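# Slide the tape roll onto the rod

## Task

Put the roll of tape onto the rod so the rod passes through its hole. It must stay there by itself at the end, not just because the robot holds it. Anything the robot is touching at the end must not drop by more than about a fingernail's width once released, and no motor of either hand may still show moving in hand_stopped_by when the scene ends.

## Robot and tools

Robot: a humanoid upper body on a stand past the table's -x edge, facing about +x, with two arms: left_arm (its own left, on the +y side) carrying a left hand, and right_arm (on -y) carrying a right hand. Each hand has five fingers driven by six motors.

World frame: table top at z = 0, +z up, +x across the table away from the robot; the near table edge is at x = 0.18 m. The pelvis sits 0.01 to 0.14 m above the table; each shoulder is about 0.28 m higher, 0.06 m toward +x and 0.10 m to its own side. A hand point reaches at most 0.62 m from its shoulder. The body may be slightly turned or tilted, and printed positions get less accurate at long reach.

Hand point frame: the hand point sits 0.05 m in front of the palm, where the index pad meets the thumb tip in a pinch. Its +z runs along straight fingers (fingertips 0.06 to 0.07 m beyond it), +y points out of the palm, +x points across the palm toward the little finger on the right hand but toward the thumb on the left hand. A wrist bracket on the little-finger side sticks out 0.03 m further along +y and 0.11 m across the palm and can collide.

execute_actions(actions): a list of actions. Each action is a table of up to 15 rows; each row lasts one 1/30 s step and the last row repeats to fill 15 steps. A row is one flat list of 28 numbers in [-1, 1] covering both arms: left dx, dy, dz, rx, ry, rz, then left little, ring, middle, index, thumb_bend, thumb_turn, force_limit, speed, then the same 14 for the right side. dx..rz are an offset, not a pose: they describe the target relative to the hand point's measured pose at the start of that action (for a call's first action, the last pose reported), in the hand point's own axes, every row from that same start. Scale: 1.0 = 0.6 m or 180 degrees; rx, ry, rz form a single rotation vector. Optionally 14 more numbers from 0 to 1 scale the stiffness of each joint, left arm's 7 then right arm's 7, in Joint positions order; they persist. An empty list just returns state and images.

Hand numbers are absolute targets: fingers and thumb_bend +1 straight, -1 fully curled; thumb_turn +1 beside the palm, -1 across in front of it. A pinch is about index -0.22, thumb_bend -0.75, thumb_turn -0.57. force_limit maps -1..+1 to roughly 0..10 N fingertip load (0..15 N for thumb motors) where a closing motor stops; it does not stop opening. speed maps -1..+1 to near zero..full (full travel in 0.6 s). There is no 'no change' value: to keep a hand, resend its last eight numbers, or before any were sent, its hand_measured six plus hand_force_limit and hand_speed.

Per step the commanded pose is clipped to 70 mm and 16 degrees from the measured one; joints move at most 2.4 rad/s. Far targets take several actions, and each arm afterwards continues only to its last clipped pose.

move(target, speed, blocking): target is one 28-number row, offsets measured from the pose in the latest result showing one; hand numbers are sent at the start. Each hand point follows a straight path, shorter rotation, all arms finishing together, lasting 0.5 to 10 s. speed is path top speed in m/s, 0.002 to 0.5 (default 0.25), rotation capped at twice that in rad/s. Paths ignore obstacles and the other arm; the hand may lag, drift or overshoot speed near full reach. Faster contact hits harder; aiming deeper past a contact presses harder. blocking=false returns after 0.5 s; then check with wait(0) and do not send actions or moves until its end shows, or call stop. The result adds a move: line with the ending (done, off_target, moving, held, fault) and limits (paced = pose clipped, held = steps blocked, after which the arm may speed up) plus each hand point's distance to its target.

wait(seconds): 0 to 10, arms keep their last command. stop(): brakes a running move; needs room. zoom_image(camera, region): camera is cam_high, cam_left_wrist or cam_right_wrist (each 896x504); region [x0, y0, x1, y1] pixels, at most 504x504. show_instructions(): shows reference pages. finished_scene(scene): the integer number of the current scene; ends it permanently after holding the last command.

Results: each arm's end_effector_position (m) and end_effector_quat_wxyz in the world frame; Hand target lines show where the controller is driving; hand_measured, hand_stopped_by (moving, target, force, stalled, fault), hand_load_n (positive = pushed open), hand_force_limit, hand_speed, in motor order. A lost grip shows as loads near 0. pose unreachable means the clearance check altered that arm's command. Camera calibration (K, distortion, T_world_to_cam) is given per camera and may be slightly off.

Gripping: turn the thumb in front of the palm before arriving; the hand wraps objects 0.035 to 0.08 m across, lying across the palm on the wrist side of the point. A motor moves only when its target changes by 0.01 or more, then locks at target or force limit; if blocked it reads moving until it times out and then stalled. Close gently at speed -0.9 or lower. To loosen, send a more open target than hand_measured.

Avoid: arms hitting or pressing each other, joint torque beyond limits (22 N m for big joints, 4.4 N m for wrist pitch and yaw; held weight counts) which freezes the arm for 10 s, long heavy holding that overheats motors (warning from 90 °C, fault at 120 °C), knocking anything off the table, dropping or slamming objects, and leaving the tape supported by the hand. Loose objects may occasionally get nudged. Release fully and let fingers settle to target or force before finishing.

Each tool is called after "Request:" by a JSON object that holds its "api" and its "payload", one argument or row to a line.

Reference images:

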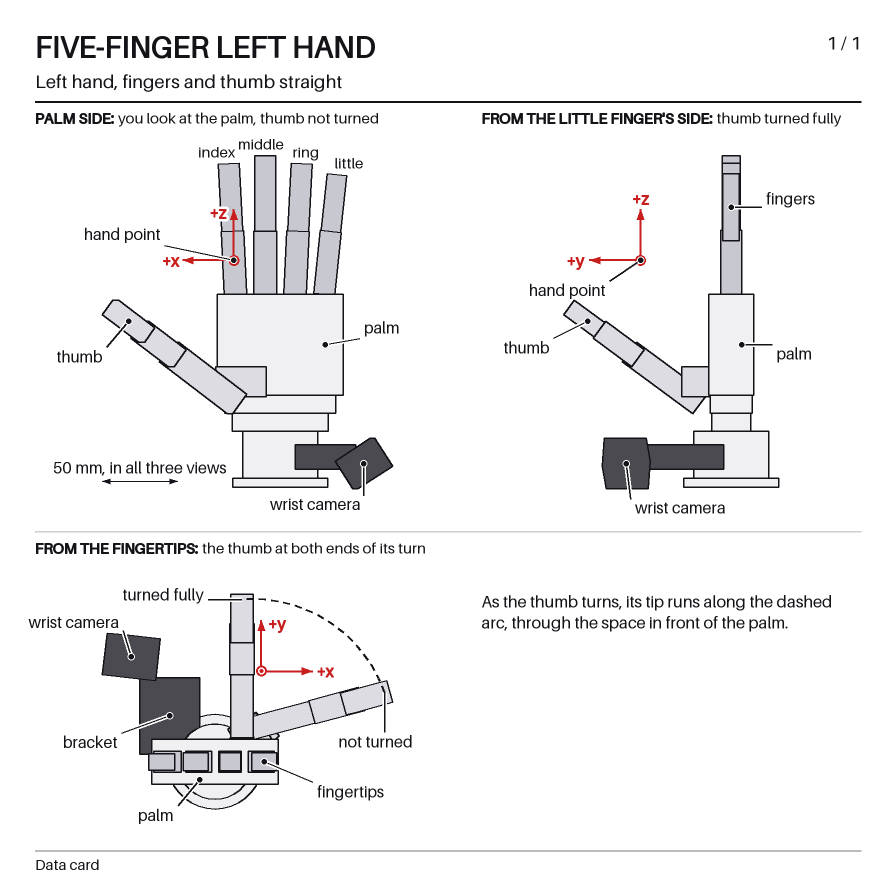

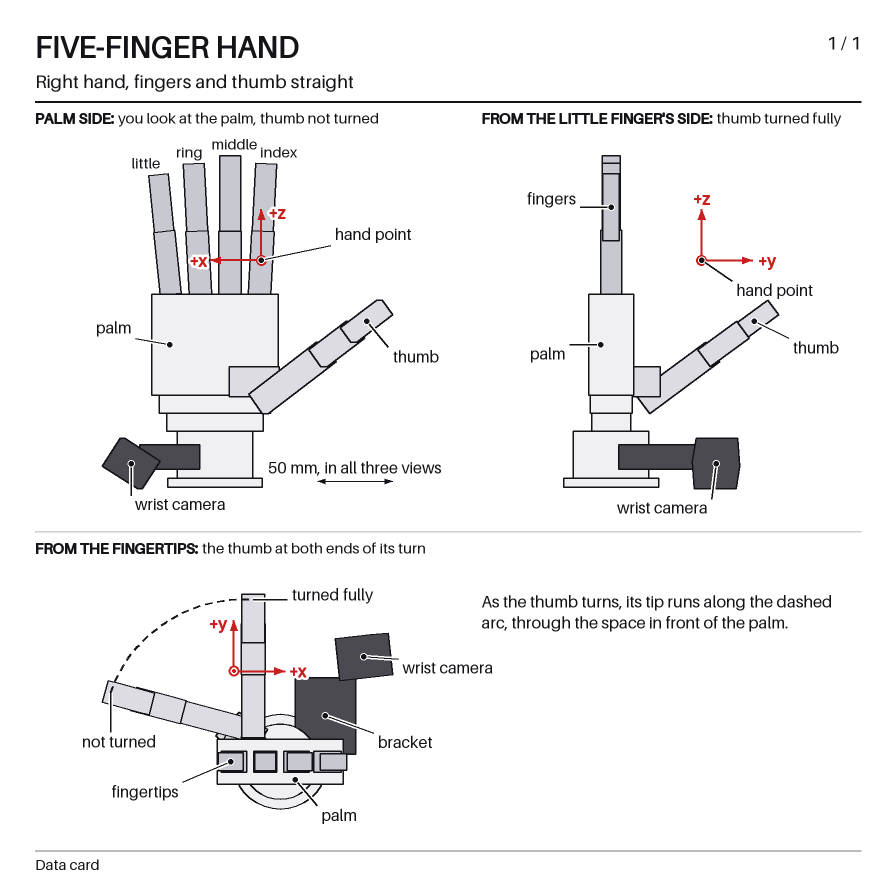

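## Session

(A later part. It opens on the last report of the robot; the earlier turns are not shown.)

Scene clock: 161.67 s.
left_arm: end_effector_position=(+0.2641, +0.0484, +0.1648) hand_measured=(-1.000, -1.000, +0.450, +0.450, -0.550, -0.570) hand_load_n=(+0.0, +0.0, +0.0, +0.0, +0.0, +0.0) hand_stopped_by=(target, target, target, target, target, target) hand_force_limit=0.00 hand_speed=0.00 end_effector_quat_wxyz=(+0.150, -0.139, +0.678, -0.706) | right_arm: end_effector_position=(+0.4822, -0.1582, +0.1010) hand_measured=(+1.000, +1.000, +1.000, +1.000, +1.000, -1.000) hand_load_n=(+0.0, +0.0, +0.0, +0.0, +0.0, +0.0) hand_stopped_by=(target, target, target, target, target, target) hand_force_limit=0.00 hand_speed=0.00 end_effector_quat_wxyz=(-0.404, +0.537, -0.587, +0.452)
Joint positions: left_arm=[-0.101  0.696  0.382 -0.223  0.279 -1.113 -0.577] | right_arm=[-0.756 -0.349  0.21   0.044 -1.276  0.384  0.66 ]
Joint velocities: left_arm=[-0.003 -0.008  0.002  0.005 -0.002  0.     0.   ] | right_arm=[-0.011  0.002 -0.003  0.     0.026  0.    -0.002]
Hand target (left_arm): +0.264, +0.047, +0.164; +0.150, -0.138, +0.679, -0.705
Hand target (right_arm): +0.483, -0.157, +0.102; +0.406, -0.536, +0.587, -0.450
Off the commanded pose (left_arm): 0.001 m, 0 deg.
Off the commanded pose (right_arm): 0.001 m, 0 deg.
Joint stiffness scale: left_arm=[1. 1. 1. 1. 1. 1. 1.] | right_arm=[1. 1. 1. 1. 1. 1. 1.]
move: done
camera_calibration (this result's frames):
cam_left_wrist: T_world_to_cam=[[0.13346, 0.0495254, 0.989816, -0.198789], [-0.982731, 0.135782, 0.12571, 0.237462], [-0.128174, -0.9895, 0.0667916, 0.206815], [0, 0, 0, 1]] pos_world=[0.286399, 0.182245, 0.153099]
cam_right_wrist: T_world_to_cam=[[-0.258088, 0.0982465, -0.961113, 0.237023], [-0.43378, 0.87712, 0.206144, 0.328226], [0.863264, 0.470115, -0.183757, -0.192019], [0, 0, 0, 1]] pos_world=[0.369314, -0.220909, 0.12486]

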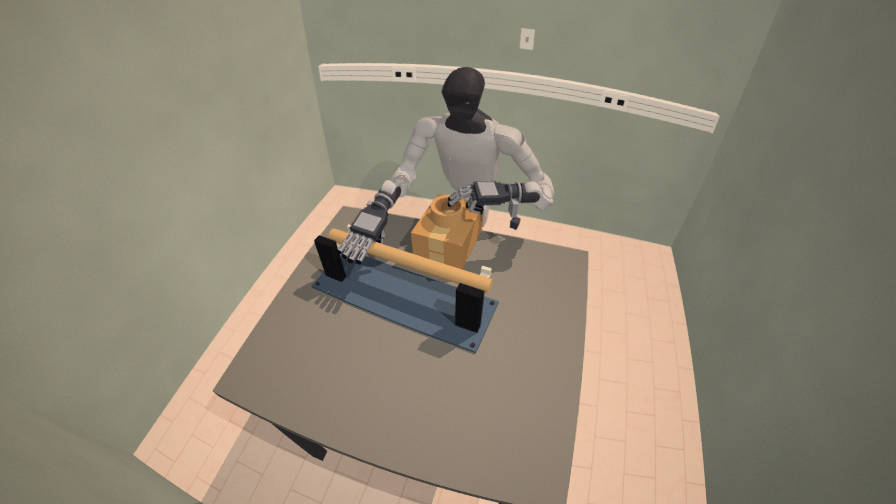

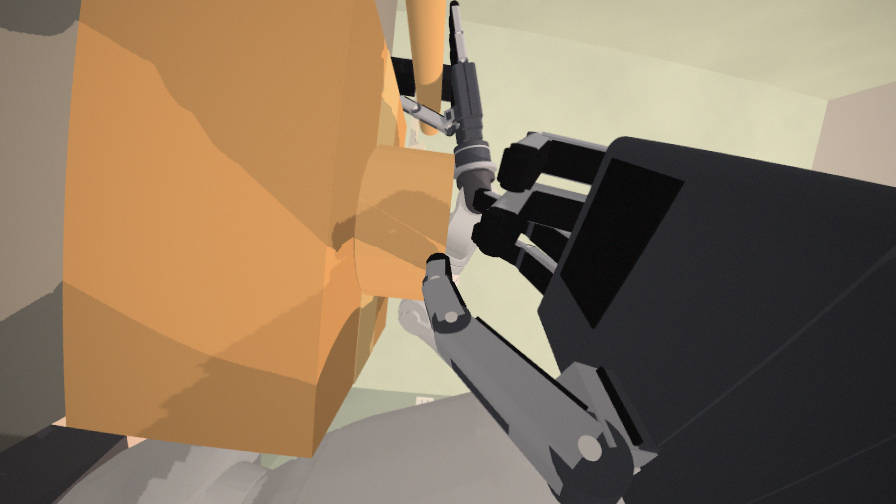

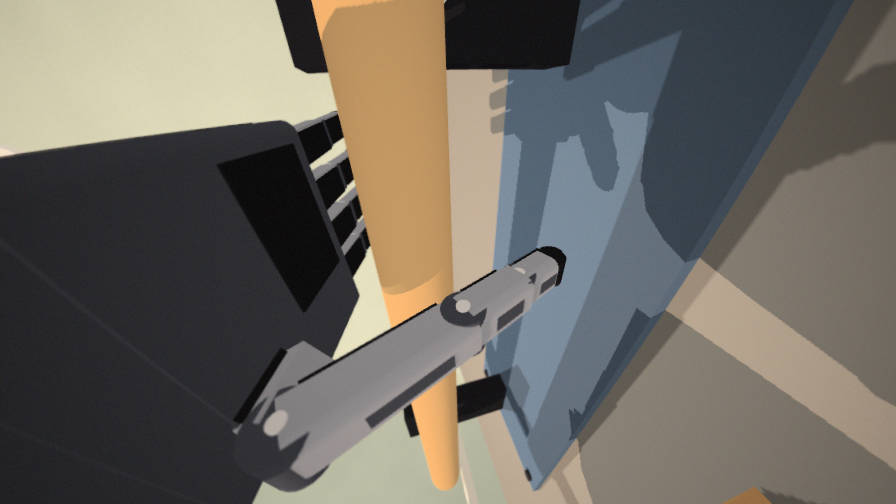

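Request:
{"api": "move", "payload": {
  "target": [0,0.035,0.005,0,0,0,-1,-1,0.3,0.3,-0.55,-0.57,0,0, 0,0,0.025,0,0,0,1,1,1,1,1,-1,0,0],
  "speed": 0.03
}}

Request:
{"api": "move", "payload": {
  "target": [0,0,0,0,0,0,-1,-1,-0.5,-0.5,-0.75,-0.57,0.6,-0.6, 0,0,0,0,0,0,-1,-1,-1,-1,-1,-1,0.6,-0.5]
}}

Scene clock: 169.80 s.
left_arm: end_effector_position=(+0.2647, +0.0451, +0.1473) hand_measured=(-1.000, -1.000, +0.300, +0.300, -0.550, -0.570) hand_load_n=(+0.0, +0.0, +0.5, +0.0, -0.5, +0.0) hand_stopped_by=(target, target, target, target, target, target) hand_force_limit=0.00 hand_speed=0.00 end_effector_quat_wxyz=(+0.150, -0.137, +0.673, -0.711) | right_arm: end_effector_position=(+0.4960, -0.1605, +0.0969) hand_measured=(+1.000, +1.000, +1.000, +1.000, +1.000, -1.000) hand_load_n=(+0.0, +0.0, +0.0, +0.0, +0.0, +0.0) hand_stopped_by=(target, target, target, target, target, target) hand_force_limit=0.00 hand_speed=0.00 end_effector_quat_wxyz=(-0.402, +0.538, -0.587, +0.453)
Joint positions: left_arm=[-0.12   0.609  0.383 -0.144  0.377 -1.212 -0.549] | right_arm=[-0.816 -0.342  0.207  0.168 -1.254  0.357  0.599]
Joint velocities: left_arm=[ 0.005  0.002  0.018  0.009  0.008 -0.002  0.001] | right_arm=[-0.003 -0.003  0.006  0.005  0.011  0.     0.   ]
Hand target (left_arm): +0.265, +0.046, +0.144; +0.150, -0.140, +0.678, -0.706
Hand target (right_arm): +0.497, -0.159, +0.097; +0.404, -0.537, +0.587, -0.451
Off the commanded pose (left_arm): 0.003 m, 1 deg.
Off the commanded pose (right_arm): 0.001 m, 0 deg.
Joint stiffness scale: left_arm=[1. 1. 1. 1. 1. 1. 1.] | right_arm=[1. 1. 1. 1. 1. 1. 1.]
move: done
camera_calibration (this result's frames):
cam_left_wrist: T_world_to_cam=[[0.12956, 0.0612744, 0.989677, -0.180855], [-0.982845, 0.140064, 0.119994, 0.241461], [-0.131265, -0.988245, 0.0783699, 0.203861], [0, 0, 0, 1]] pos_world=[0.28751, 0.178726, 0.134038]
cam_right_wrist: T_world_to_cam=[[-0.258963, 0.0939479, -0.961307, 0.236603], [-0.432147, 0.878819, 0.202301, 0.336946], [0.863821, 0.467814, -0.186982, -0.203913], [0, 0, 0, 1]] pos_world=[0.383026, -0.222949, 0.121156]

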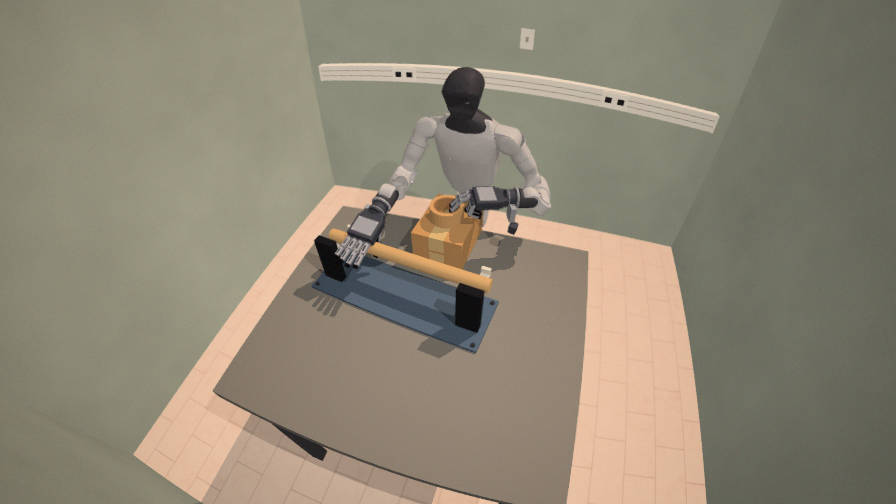

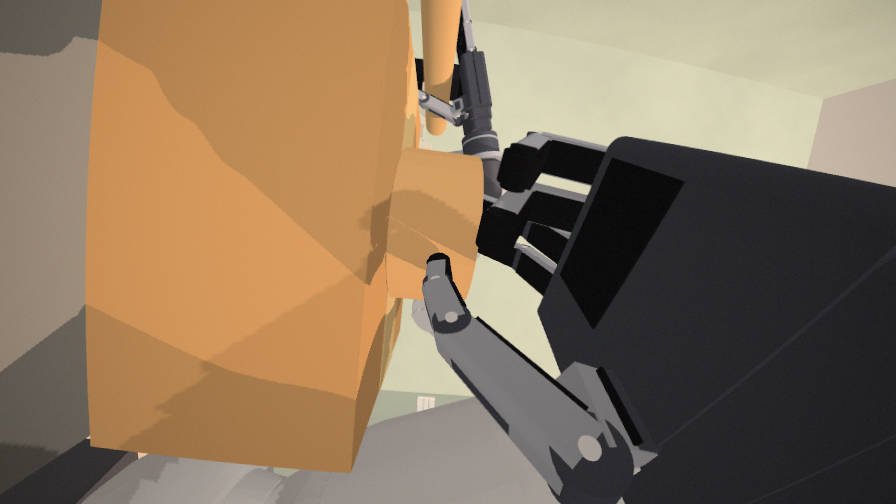

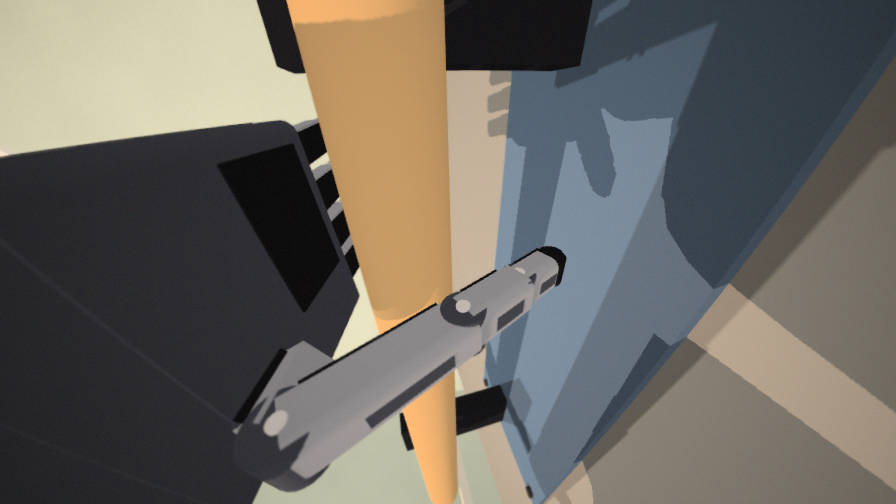

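Scene clock: 172.30 s.
left_arm: end_effector_position=(+0.2649, +0.0448, +0.1492) hand_measured=(-1.000, -1.000, +0.016, +0.040, -0.694, -0.570) hand_load_n=(+0.0, +0.0, +7.0, +8.5, +16.5, +3.0) hand_stopped_by=(target, target, force, force, force, target) hand_force_limit=0.60 hand_speed=-0.60 end_effector_quat_wxyz=(+0.151, -0.136, +0.671, -0.713) | right_arm: end_effector_position=(+0.4963, -0.1592, +0.0982) hand_measured=(-0.856, -0.826, -0.578, -0.820, -0.026, -1.000) hand_load_n=(+6.0, +3.5, +7.5, +10.0, +13.5, +3.0) hand_stopped_by=(force, force, force, force, force, target) hand_force_limit=0.60 hand_speed=-0.50 end_effector_quat_wxyz=(-0.405, +0.535, -0.588, +0.451)
Joint positions: left_arm=[-0.121  0.609  0.384 -0.144  0.376 -1.213 -0.544] | right_arm=[-0.817 -0.34   0.204  0.166 -1.247  0.359  0.599]
Joint velocities: left_arm=[ 0.014  0.002 -0.008  0.011 -0.009  0.     0.   ] | right_arm=[-0.011  0.     0.003  0.014  0.     0.     0.   ]
Hand target (left_arm): +0.265, +0.045, +0.147; +0.150, -0.137, +0.673, -0.711
Hand target (right_arm): +0.496, -0.161, +0.097; +0.402, -0.538, +0.587, -0.453
Off the commanded pose (left_arm): 0.002 m, 0 deg.
Off the commanded pose (right_arm): 0.002 m, 1 deg.
Joint stiffness scale: left_arm=[1. 1. 1. 1. 1. 1. 1.] | right_arm=[1. 1. 1. 1. 1. 1. 1.]
move: done
camera_calibration (this result's frames):
cam_left_wrist: T_world_to_cam=[[0.124894, 0.0675162, 0.98987, -0.181755], [-0.983296, 0.141562, 0.114409, 0.242325], [-0.132404, -0.987624, 0.0840686, 0.202848], [0, 0, 0, 1]] pos_world=[0.287835, 0.178305, 0.135137]
cam_right_wrist: T_world_to_cam=[[-0.256807, 0.103781, -0.960874, 0.238209], [-0.433249, 0.876361, 0.210445, 0.334983], [0.863913, 0.470342, -0.180092, -0.204851], [0, 0, 0, 1]] pos_world=[0.383278, -0.221938, 0.121502]

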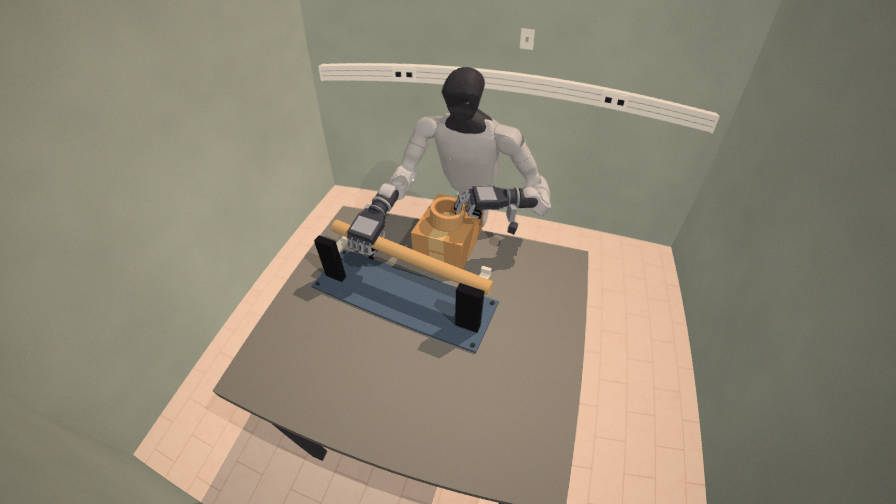

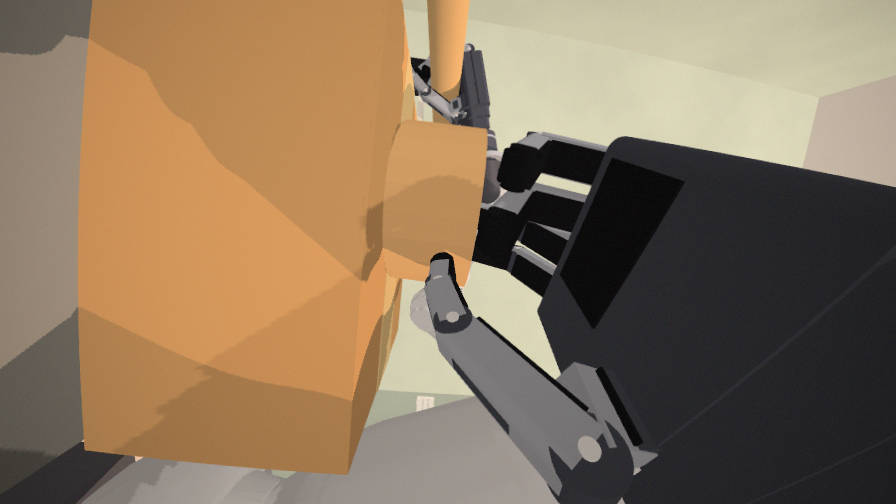

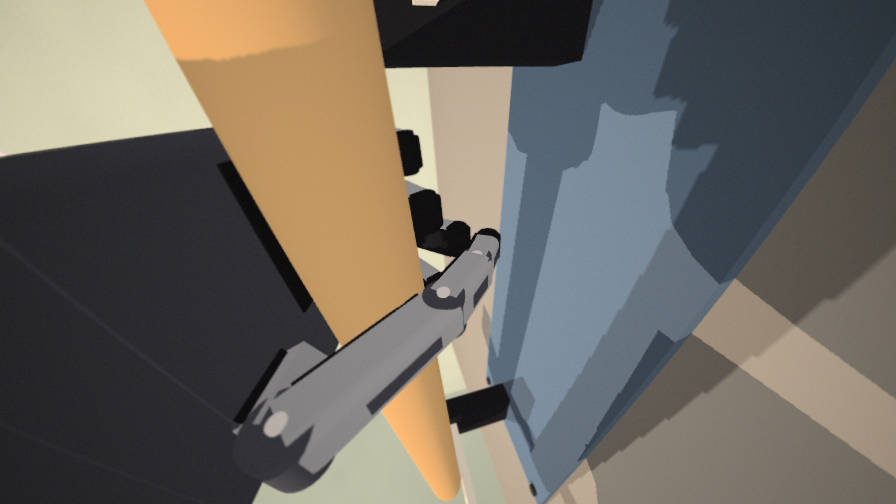

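Request:
{"api": "move", "payload": {
  "target": [0,-0.13,0,0,0,0,-1,-1,-0.5,-0.5,-0.75,-0.57,0.6,-0.6, 0,-0.193,-0.052,0,0,0,-1,-1,-1,-1,-1,-1,0.6,-0.5],
  "speed": 0.08
}}

Scene clock: 180.00 s.
left_arm: end_effector_position=(+0.2632, +0.0460, +0.2280) hand_measured=(-1.000, -1.000, +0.016, +0.040, -0.692, -0.570) hand_load_n=(+0.0, +0.0, +6.5, +8.0, +17.0, +3.0) hand_stopped_by=(target, target, force, force, force, target) hand_force_limit=0.60 hand_speed=-0.60 end_effector_quat_wxyz=(+0.151, -0.133, +0.671, -0.714) | right_arm: end_effector_position=(+0.4943, -0.1534, +0.2188) hand_measured=(-0.856, -0.828, -0.578, -0.820, -0.026, -1.000) hand_load_n=(+2.5, +1.0, +7.5, +10.5, +13.5, +2.5) hand_stopped_by=(force, force, force, force, force, target) hand_force_limit=0.60 hand_speed=-0.50 end_effector_quat_wxyz=(-0.405, +0.541, -0.582, +0.452)
Joint positions: left_arm=[-0.117  0.915  0.432 -0.406  0.019 -0.841 -0.619] | right_arm=[-1.13  -0.458  0.181  0.009 -1.259  0.407  1.074]
Joint velocities: left_arm=[ 0.     0.003 -0.018 -0.005 -0.006  0.     0.   ] | right_arm=[-0.005  0.002 -0.012 -0.003  0.006  0.     0.002]
Hand target (left_arm): +0.263, +0.046, +0.229; +0.151, -0.133, +0.670, -0.714
Hand target (right_arm): +0.494, -0.155, +0.218; -0.403, +0.541, -0.584, +0.452
Off the commanded pose (left_arm): 0.003 m, 0 deg.
Off the commanded pose (right_arm): 0.006 m, 1 deg.
Joint stiffness scale: left_arm=[1. 1. 1. 1. 1. 1. 1.] | right_arm=[1. 1. 1. 1. 1. 1. 1.]
move: off_target (right_arm)
camera_calibration (this result's frames):
cam_left_wrist: T_world_to_cam=[[0.120547, 0.0671629, 0.990433, -0.258593], [-0.983421, 0.144227, 0.109914, 0.232426], [-0.135465, -0.987263, 0.0834357, 0.19814], [0, 0, 0, 1]] pos_world=[0.286587, 0.179462, 0.214041]
cam_right_wrist: T_world_to_cam=[[-0.256987, 0.0883272, -0.96237, 0.351086], [-0.445168, 0.873053, 0.199005, 0.311551], [0.857778, 0.479559, -0.185043, -0.178657], [0, 0, 0, 1]] pos_world=[0.382165, -0.217334, 0.242815]

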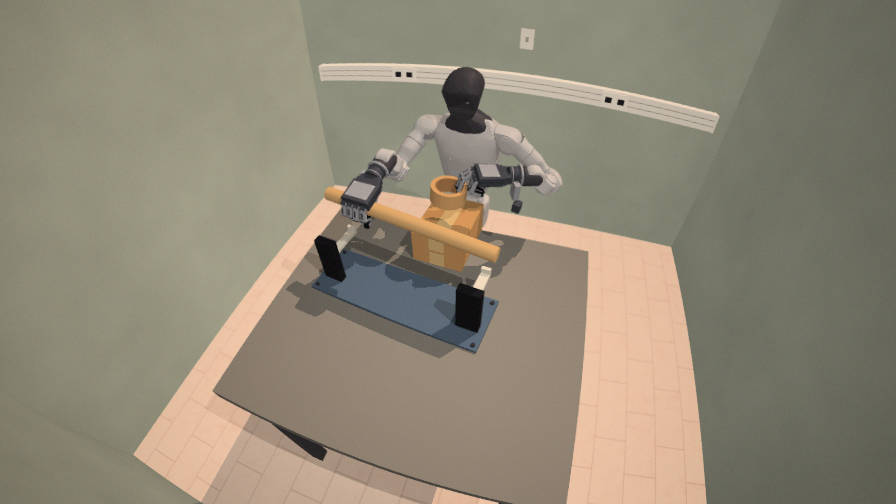

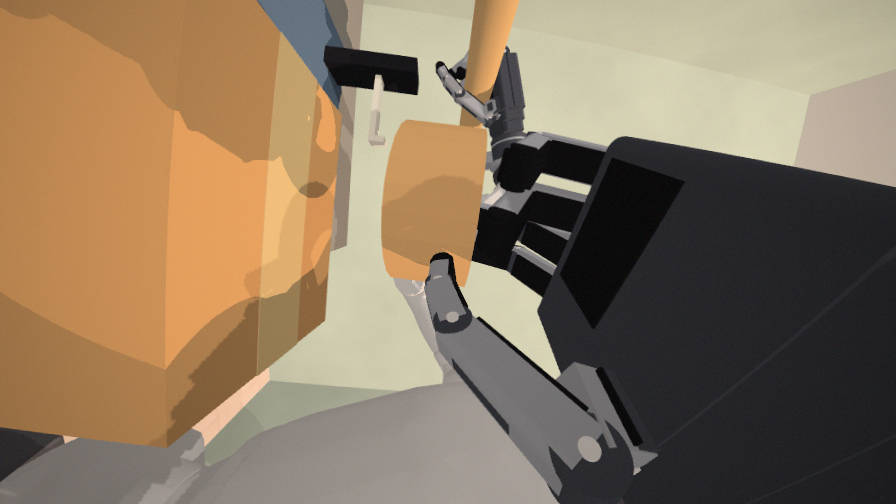

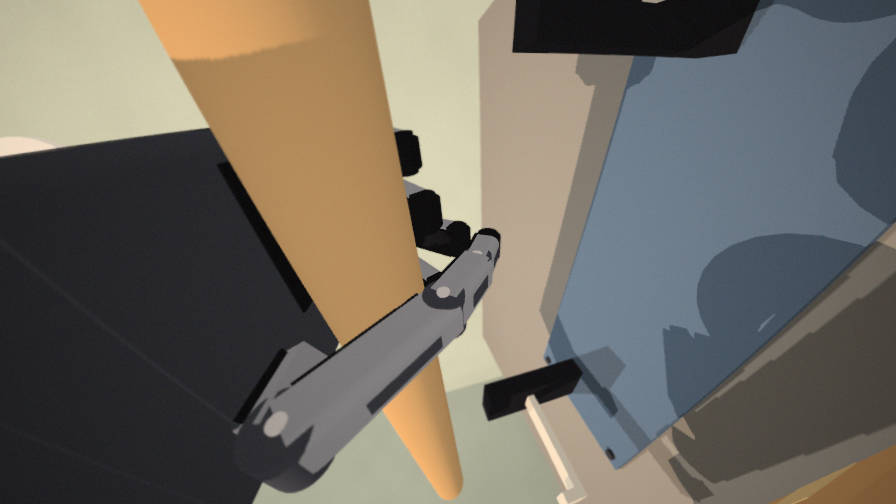

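Request:
{"api": "move", "payload": {
  "target": [-0.277,-0.098,-0.228,0.159,-0.430,-0.511,-1,-1,-0.5,-0.5,-0.75,-0.57,0.6,-0.6, 0.133,0,0,0,0,0.055,-1,-1,-1,-1,-1,-1,0.6,-0.5],
  "speed": 0.2
}}

Scene clock: 203.03 s.
left_arm: end_effector_position=(+0.3619, +0.2375, +0.2835) hand_measured=(-1.000, -1.000, +0.016, +0.040, -0.692, -0.570) hand_load_n=(+0.0, +0.0, +3.0, +6.0, +10.5, +1.5) hand_stopped_by=(target, target, force, force, force, target) hand_force_limit=0.60 hand_speed=-0.60 end_effector_quat_wxyz=(-0.011, +0.864, -0.006, +0.504) | right_arm: end_effector_position=(+0.4864, -0.2321, +0.2232) hand_measured=(-0.856, -0.828, -0.578, -0.820, -0.026, -1.000) hand_load_n=(+2.5, +1.0, +7.5, +10.5, +13.5, +2.5) hand_stopped_by=(force, force, force, force, force, target) hand_force_limit=0.60 hand_speed=-0.50 end_effector_quat_wxyz=(+0.447, -0.487, +0.624, -0.417)
Joint positions: left_arm=[ 0.387  1.34   1.318 -0.35  -1.889  1.205  0.38 ] | right_arm=[-1.016 -0.597 -0.155  0.084 -1.023  0.194  0.992]
Joint velocities: left_arm=[-0.003  0.003 -0.003  0.006  0.003  0.     0.012] | right_arm=[-0.008 -0.002 -0.005 -0.005 -0.005 -0.002  0.   ]
Hand target (left_arm): +0.362, +0.237, +0.283; -0.011, +0.864, -0.005, +0.503
Hand target (right_arm): +0.486, -0.232, +0.222; +0.448, -0.487, +0.624, -0.415
Off the commanded pose (left_arm): 0.005 m, 1 deg.
Off the commanded pose (right_arm): 0.003 m, 1 deg.
Joint stiffness scale: left_arm=[1. 1. 1. 1. 1. 1. 1.] | right_arm=[1. 1. 1. 1. 1. 1. 1.]
move: off_target (left_arm)
camera_calibration (this result's frames):
cam_left_wrist: T_world_to_cam=[[-0.0315152, 0.991019, -0.129953, -0.185127], [-0.0301188, 0.129017, 0.991185, -0.2955], [0.999049, 0.0351514, 0.0257824, -0.241163], [0, 0, 0, 1]] pos_world=[0.226199, 0.230066, 0.275055]
cam_right_wrist: T_world_to_cam=[[-0.224319, 0.259375, -0.939364, 0.378891], [-0.415207, 0.846622, 0.332918, 0.325307], [0.881637, 0.46471, -0.082219, -0.171226], [0, 0, 0, 1]] pos_world=[0.371021, -0.294116, 0.233538]

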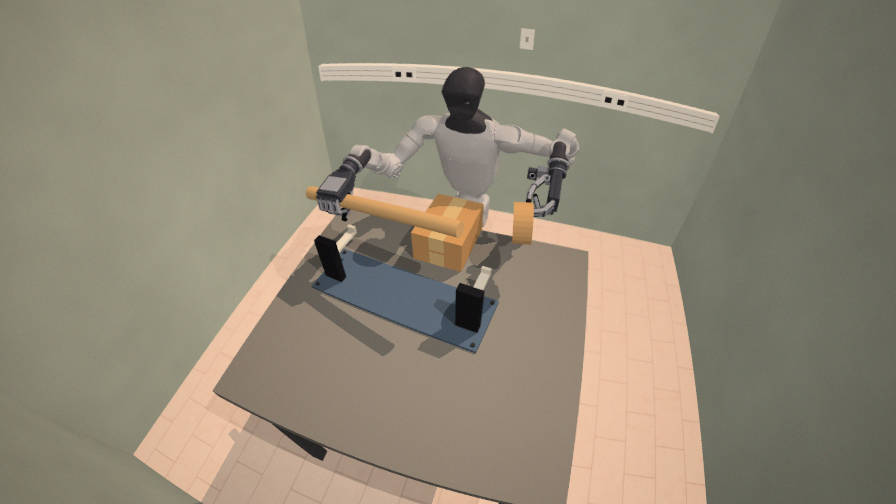

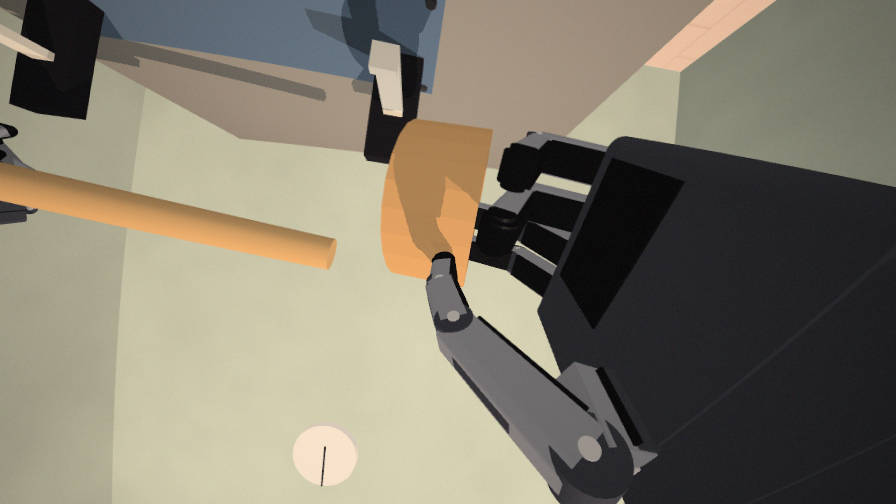

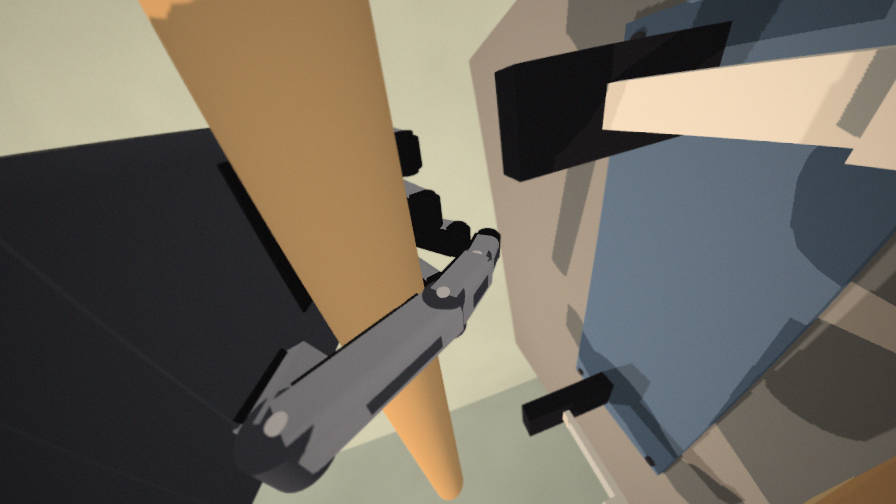

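Request:
{"api": "move", "payload": {
  "target": [0,0,0,0,0,0,-1,-1,-0.55,-0.55,-0.75,-0.57,0.7,-0.8, -0.067,0.075,-0.096,-0.007,-0.042,-0.051,-1,-1,-1,-1,-1,-1,0.6,-0.5],
  "speed": 0.08
}}

Scene clock: 221.13 s.
left_arm: end_effector_position=(+0.3619, +0.2376, +0.2835) hand_measured=(-1.000, -1.000, -0.036, +0.022, -0.692, -0.570) hand_load_n=(+0.0, +0.0, +9.5, +11.0, +18.0, +5.0) hand_stopped_by=(target, target, force, force, force, target) hand_force_limit=0.70 hand_speed=-0.80 end_effector_quat_wxyz=(-0.011, +0.864, -0.006, +0.504) | right_arm: end_effector_position=(+0.4267, -0.1822, +0.2000) hand_measured=(-0.856, -0.828, -0.578, -0.820, -0.026, -1.000) hand_load_n=(+2.5, +1.0, +8.0, +10.5, +13.5, +2.5) hand_stopped_by=(force, force, force, force, force, target) hand_force_limit=0.60 hand_speed=-0.50 end_effector_quat_wxyz=(-0.444, +0.565, -0.558, +0.414)
Joint positions: left_arm=[ 0.387  1.34   1.318 -0.35  -1.889  1.205  0.38 ] | right_arm=[-0.753 -0.568 -0.118 -0.386 -1.031  0.202  1.137]
Joint velocities: left_arm=[0.    0.009 0.008 0.    0.008 0.    0.   ] | right_arm=[ 0.    -0.012 -0.003  0.014  0.006  0.003  0.   ]
Hand target (left_arm): +0.362, +0.238, +0.284; -0.011, +0.864, -0.006, +0.504
Hand target (right_arm): +0.426, -0.183, +0.199; -0.443, +0.565, -0.559, +0.415
Off the commanded pose (left_arm): 0.000 m, 0 deg.
Off the commanded pose (right_arm): 0.003 m, 1 deg.
Joint stiffness scale: left_arm=[1. 1. 1. 1. 1. 1. 1.] | right_arm=[1. 1. 1. 1. 1. 1. 1.]
move: done
camera_calibration (this result's frames):
cam_left_wrist: T_world_to_cam=[[-0.0318355, 0.991, -0.130021, -0.185045], [-0.0300121, 0.129081, 0.99118, -0.295537], [0.999042, 0.0354569, 0.0256327, -0.241193], [0, 0, 0, 1]] pos_world=[0.226202, 0.230079, 0.275053]
cam_right_wrist: T_world_to_cam=[[-0.265677, 0.100719, -0.958786, 0.323397], [-0.545831, 0.804057, 0.235714, 0.333433], [0.794659, 0.585959, -0.158644, -0.069276], [0, 0, 0, 1]] pos_world=[0.322968, -0.260078, 0.220484]

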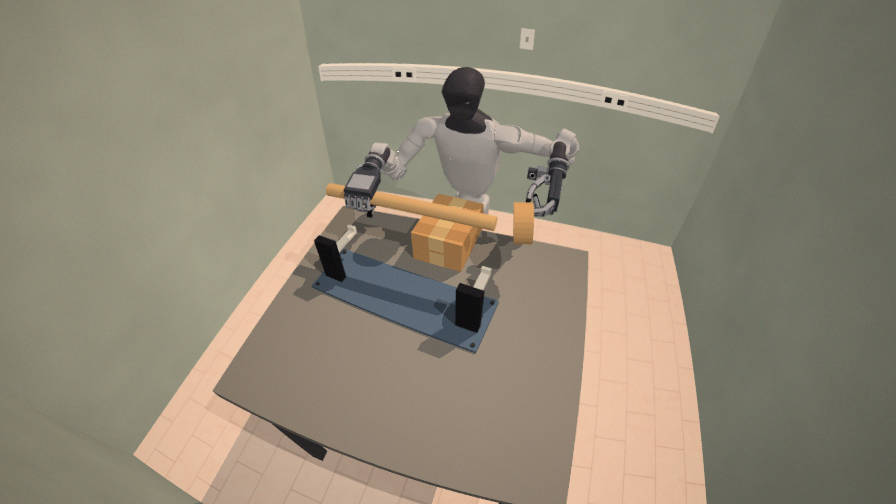

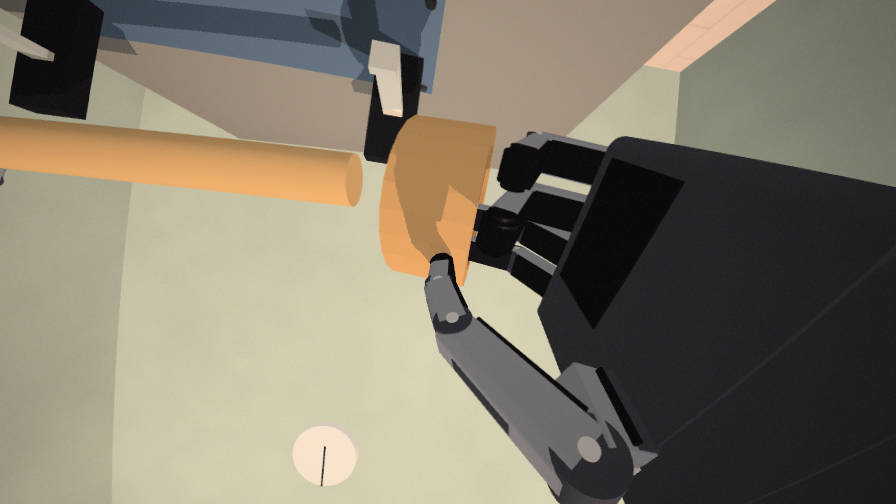

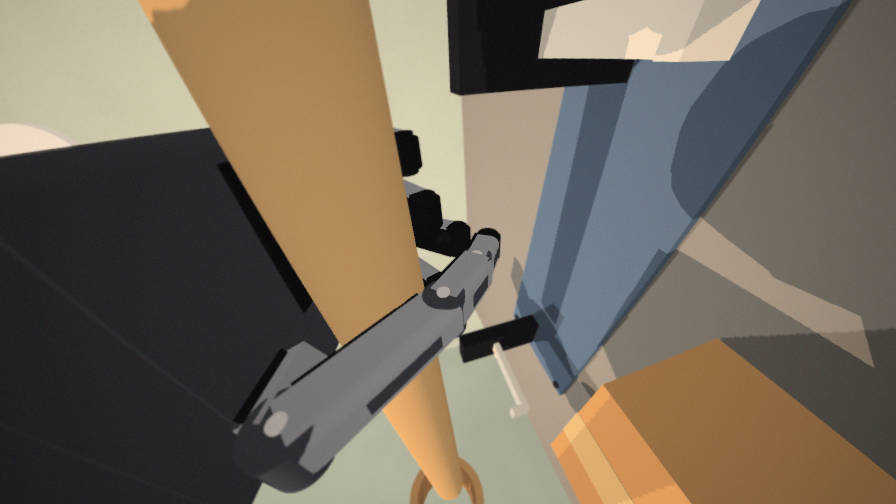

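Aligned well. Advance the rod +y.

Request:
{"api": "move", "payload": {
  "target": [0,0,0,0,0,0,-1,-1,-0.55,-0.55,-0.75,-0.57,0.7,-0.8, -0.13,0,0.006,0,0,0,-1,-1,-1,-1,-1,-1,0.6,-0.5],
  "speed": 0.04
}}

Scene clock: 228.10 s.
left_arm: end_effector_position=(+0.3619, +0.2376, +0.2835) hand_measured=(-1.000, -1.000, -0.036, +0.022, -0.692, -0.570) hand_load_n=(+0.0, +0.0, +9.5, +11.0, +18.0, +5.0) hand_stopped_by=(target, target, force, force, force, target) hand_force_limit=0.70 hand_speed=-0.80 end_effector_quat_wxyz=(-0.011, +0.864, -0.006, +0.504) | right_arm: end_effector_position=(+0.4285, -0.1033, +0.1994) hand_measured=(-0.856, -0.828, -0.578, -0.820, -0.026, -1.000) hand_load_n=(+2.5, +1.0, +8.0, +10.5, +13.5, +2.5) hand_stopped_by=(force, force, force, force, force, target) hand_force_limit=0.60 hand_speed=-0.50 end_effector_quat_wxyz=(-0.442, +0.569, -0.557, +0.413)
Joint positions: left_arm=[ 0.387  1.34   1.318 -0.35  -1.889  1.205  0.38 ] | right_arm=[-0.883 -0.341  0.198 -0.446 -1.393  0.429  1.271]
Joint velocities: left_arm=[ 0.005 -0.012 -0.009  0.     0.     0.     0.   ] | right_arm=[ 0.005 -0.014  0.002  0.009  0.002  0.     0.   ]
Hand target (left_arm): +0.362, +0.238, +0.283; -0.011, +0.864, -0.006, +0.504
Hand target (right_arm): +0.429, -0.104, +0.199; -0.441, +0.568, -0.558, +0.414
Off the commanded pose (left_arm): 0.000 m, 0 deg.
Off the commanded pose (right_arm): 0.002 m, 1 deg.
Joint stiffness scale: left_arm=[1. 1. 1. 1. 1. 1. 1.] | right_arm=[1. 1. 1. 1. 1. 1. 1.]
move: done
camera_calibration (this result's frames):
cam_left_wrist: T_world_to_cam=[[-0.0318357, 0.991, -0.130022, -0.185044], [-0.0300122, 0.129081, 0.99118, -0.295537], [0.999042, 0.0354571, 0.0256327, -0.241194], [0, 0, 0, 1]] pos_world=[0.226202, 0.230079, 0.275053]
cam_right_wrist: T_world_to_cam=[[-0.272032, 0.0942967, -0.957657, 0.317197], [-0.54813, 0.802774, 0.234748, 0.272132], [0.790918, 0.588779, -0.166694, -0.113459], [0, 0, 0, 1]] pos_world=[0.325189, -0.181569, 0.220971]

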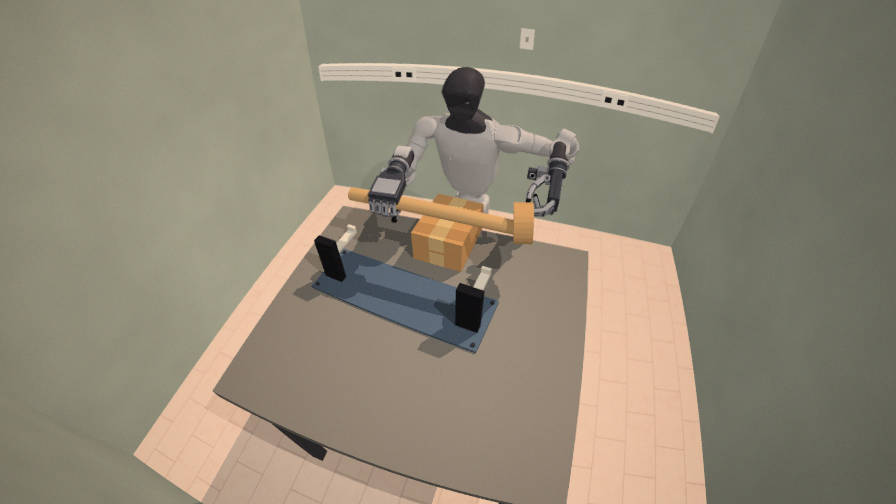

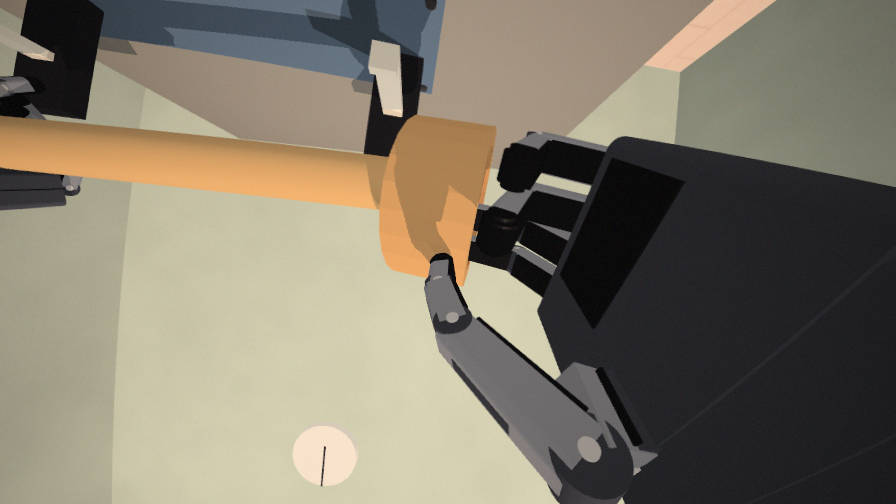

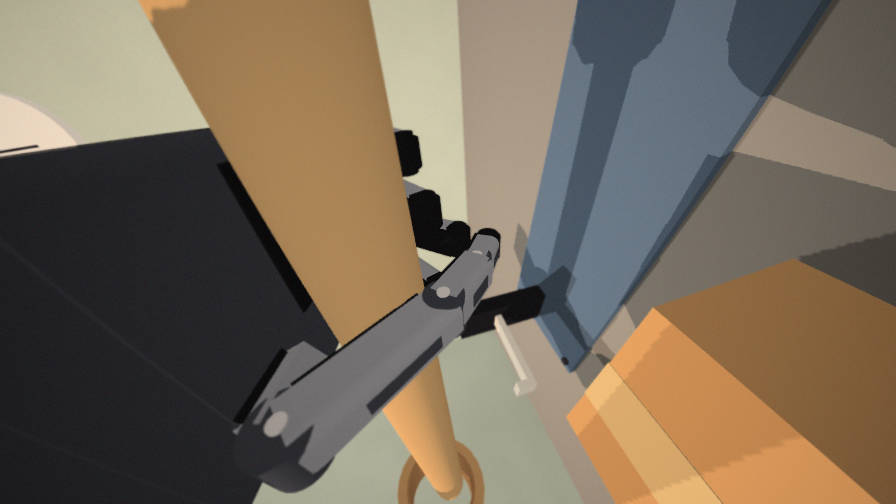

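Request:
{"api": "move", "payload": {
  "target": [0,0.07,-0.01,0,0,0,-1,-1,-0.55,-0.55,-0.75,-0.57,0.7,-0.8, 0,0,0,0,0,0,-1,-1,-1,-1,-1,-1,0.6,-0.5],
  "speed": 0.03
}}

Scene clock: 235.30 s.
left_arm: end_effector_position=(+0.3575, +0.1990, +0.2827) hand_measured=(-1.000, -1.000, -0.036, +0.022, -0.692, -0.570) hand_load_n=(+0.0, +0.0, +9.0, +11.5, +17.5, +5.0) hand_stopped_by=(target, target, force, force, force, target) hand_force_limit=0.70 hand_speed=-0.80 end_effector_quat_wxyz=(-0.004, +0.850, -0.035, +0.526) | right_arm: end_effector_position=(+0.4283, -0.1026, +0.1993) hand_measured=(-0.856, -0.828, -0.578, -0.820, -0.026, -1.000) hand_load_n=(+4.5, +2.0, +7.5, +9.0, +13.5, +2.0) hand_stopped_by=(force, force, force, force, force, target) hand_force_limit=0.60 hand_speed=-0.50 end_effector_quat_wxyz=(-0.443, +0.569, -0.557, +0.412)
Joint positions: left_arm=[ 0.515  1.328  1.318 -0.544 -1.979  0.998  0.464] | right_arm=[-0.883 -0.341  0.198 -0.447 -1.39   0.43   1.271]
Joint velocities: left_arm=[-0.003  0.006 -0.002 -0.014  0.002 -0.002  0.   ] | right_arm=[ 0.     0.     0.     0.    -0.006  0.     0.   ]
Hand target (left_arm): +0.357, +0.196, +0.285; +0.002, +0.848, -0.036, +0.528
Hand target (right_arm): +0.428, -0.103, +0.199; -0.442, +0.569, -0.557, +0.413
Off the commanded pose (left_arm): 0.004 m, 5 deg.
Off the commanded pose (right_arm): 0.001 m, 0 deg.
Joint stiffness scale: left_arm=[1. 1. 1. 1. 1. 1. 1.] | right_arm=[1. 1. 1. 1. 1. 1. 1.]
joint sent to its limit (left arm) — the command would take joint 1 (shoulder pitch) past its upper limit and joint 5 (wrist roll) past its lower limit, so those joints were sent only as far as their limits.
move: off_target (left_arm)
camera_calibration (this result's frames):
cam_left_wrist: T_world_to_cam=[[0.0335373, 0.993013, -0.113135, -0.175555], [-0.0725476, 0.115319, 0.990676, -0.271859], [0.996801, -0.0250169, 0.0759083, -0.236729], [0, 0, 0, 1]] pos_world=[0.222137, 0.199757, 0.267433]
cam_right_wrist: T_world_to_cam=[[-0.273159, 0.0953821, -0.957228, 0.317499], [-0.549969, 0.800927, 0.23675, 0.271673], [0.789251, 0.591117, -0.166323, -0.112833], [0, 0, 0, 1]] pos_world=[0.325193, -0.181177, 0.220834]

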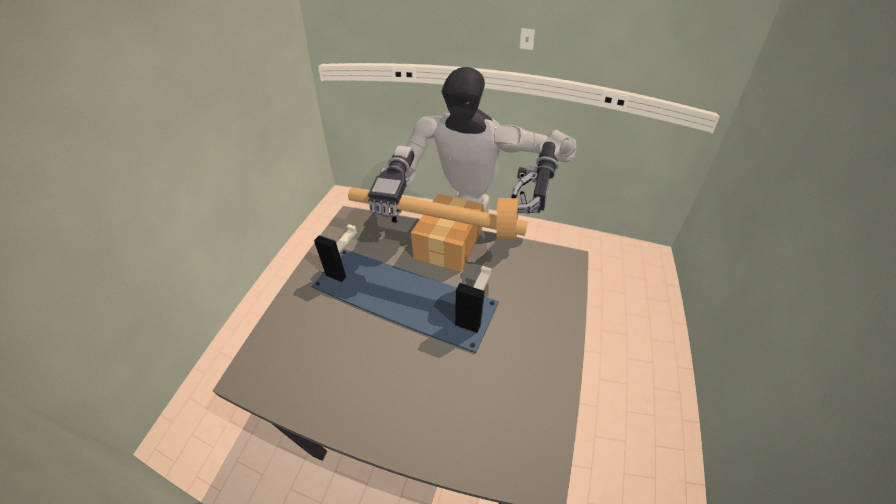

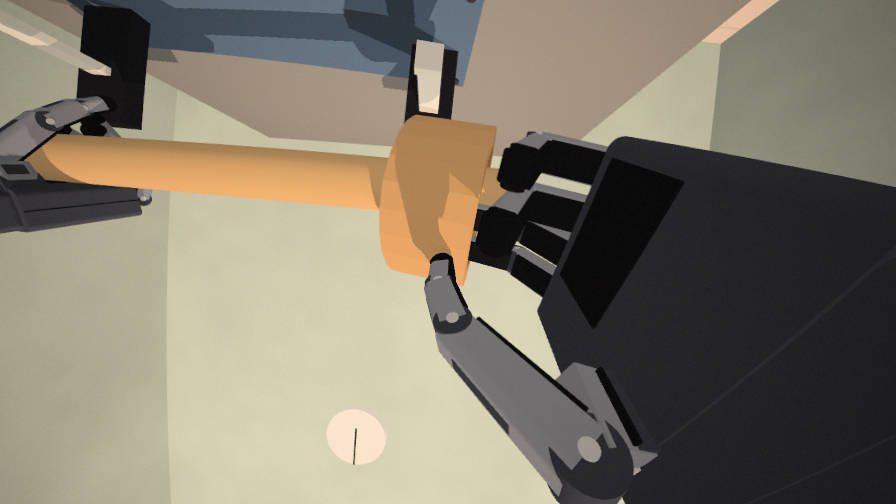

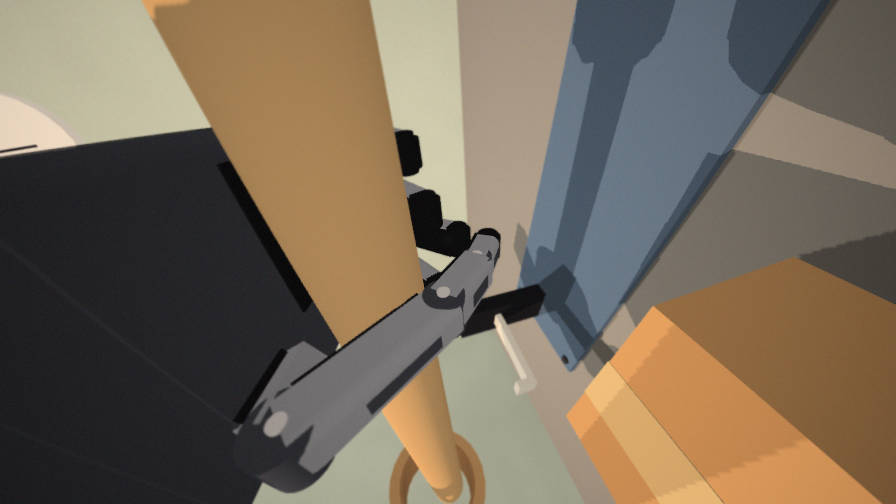

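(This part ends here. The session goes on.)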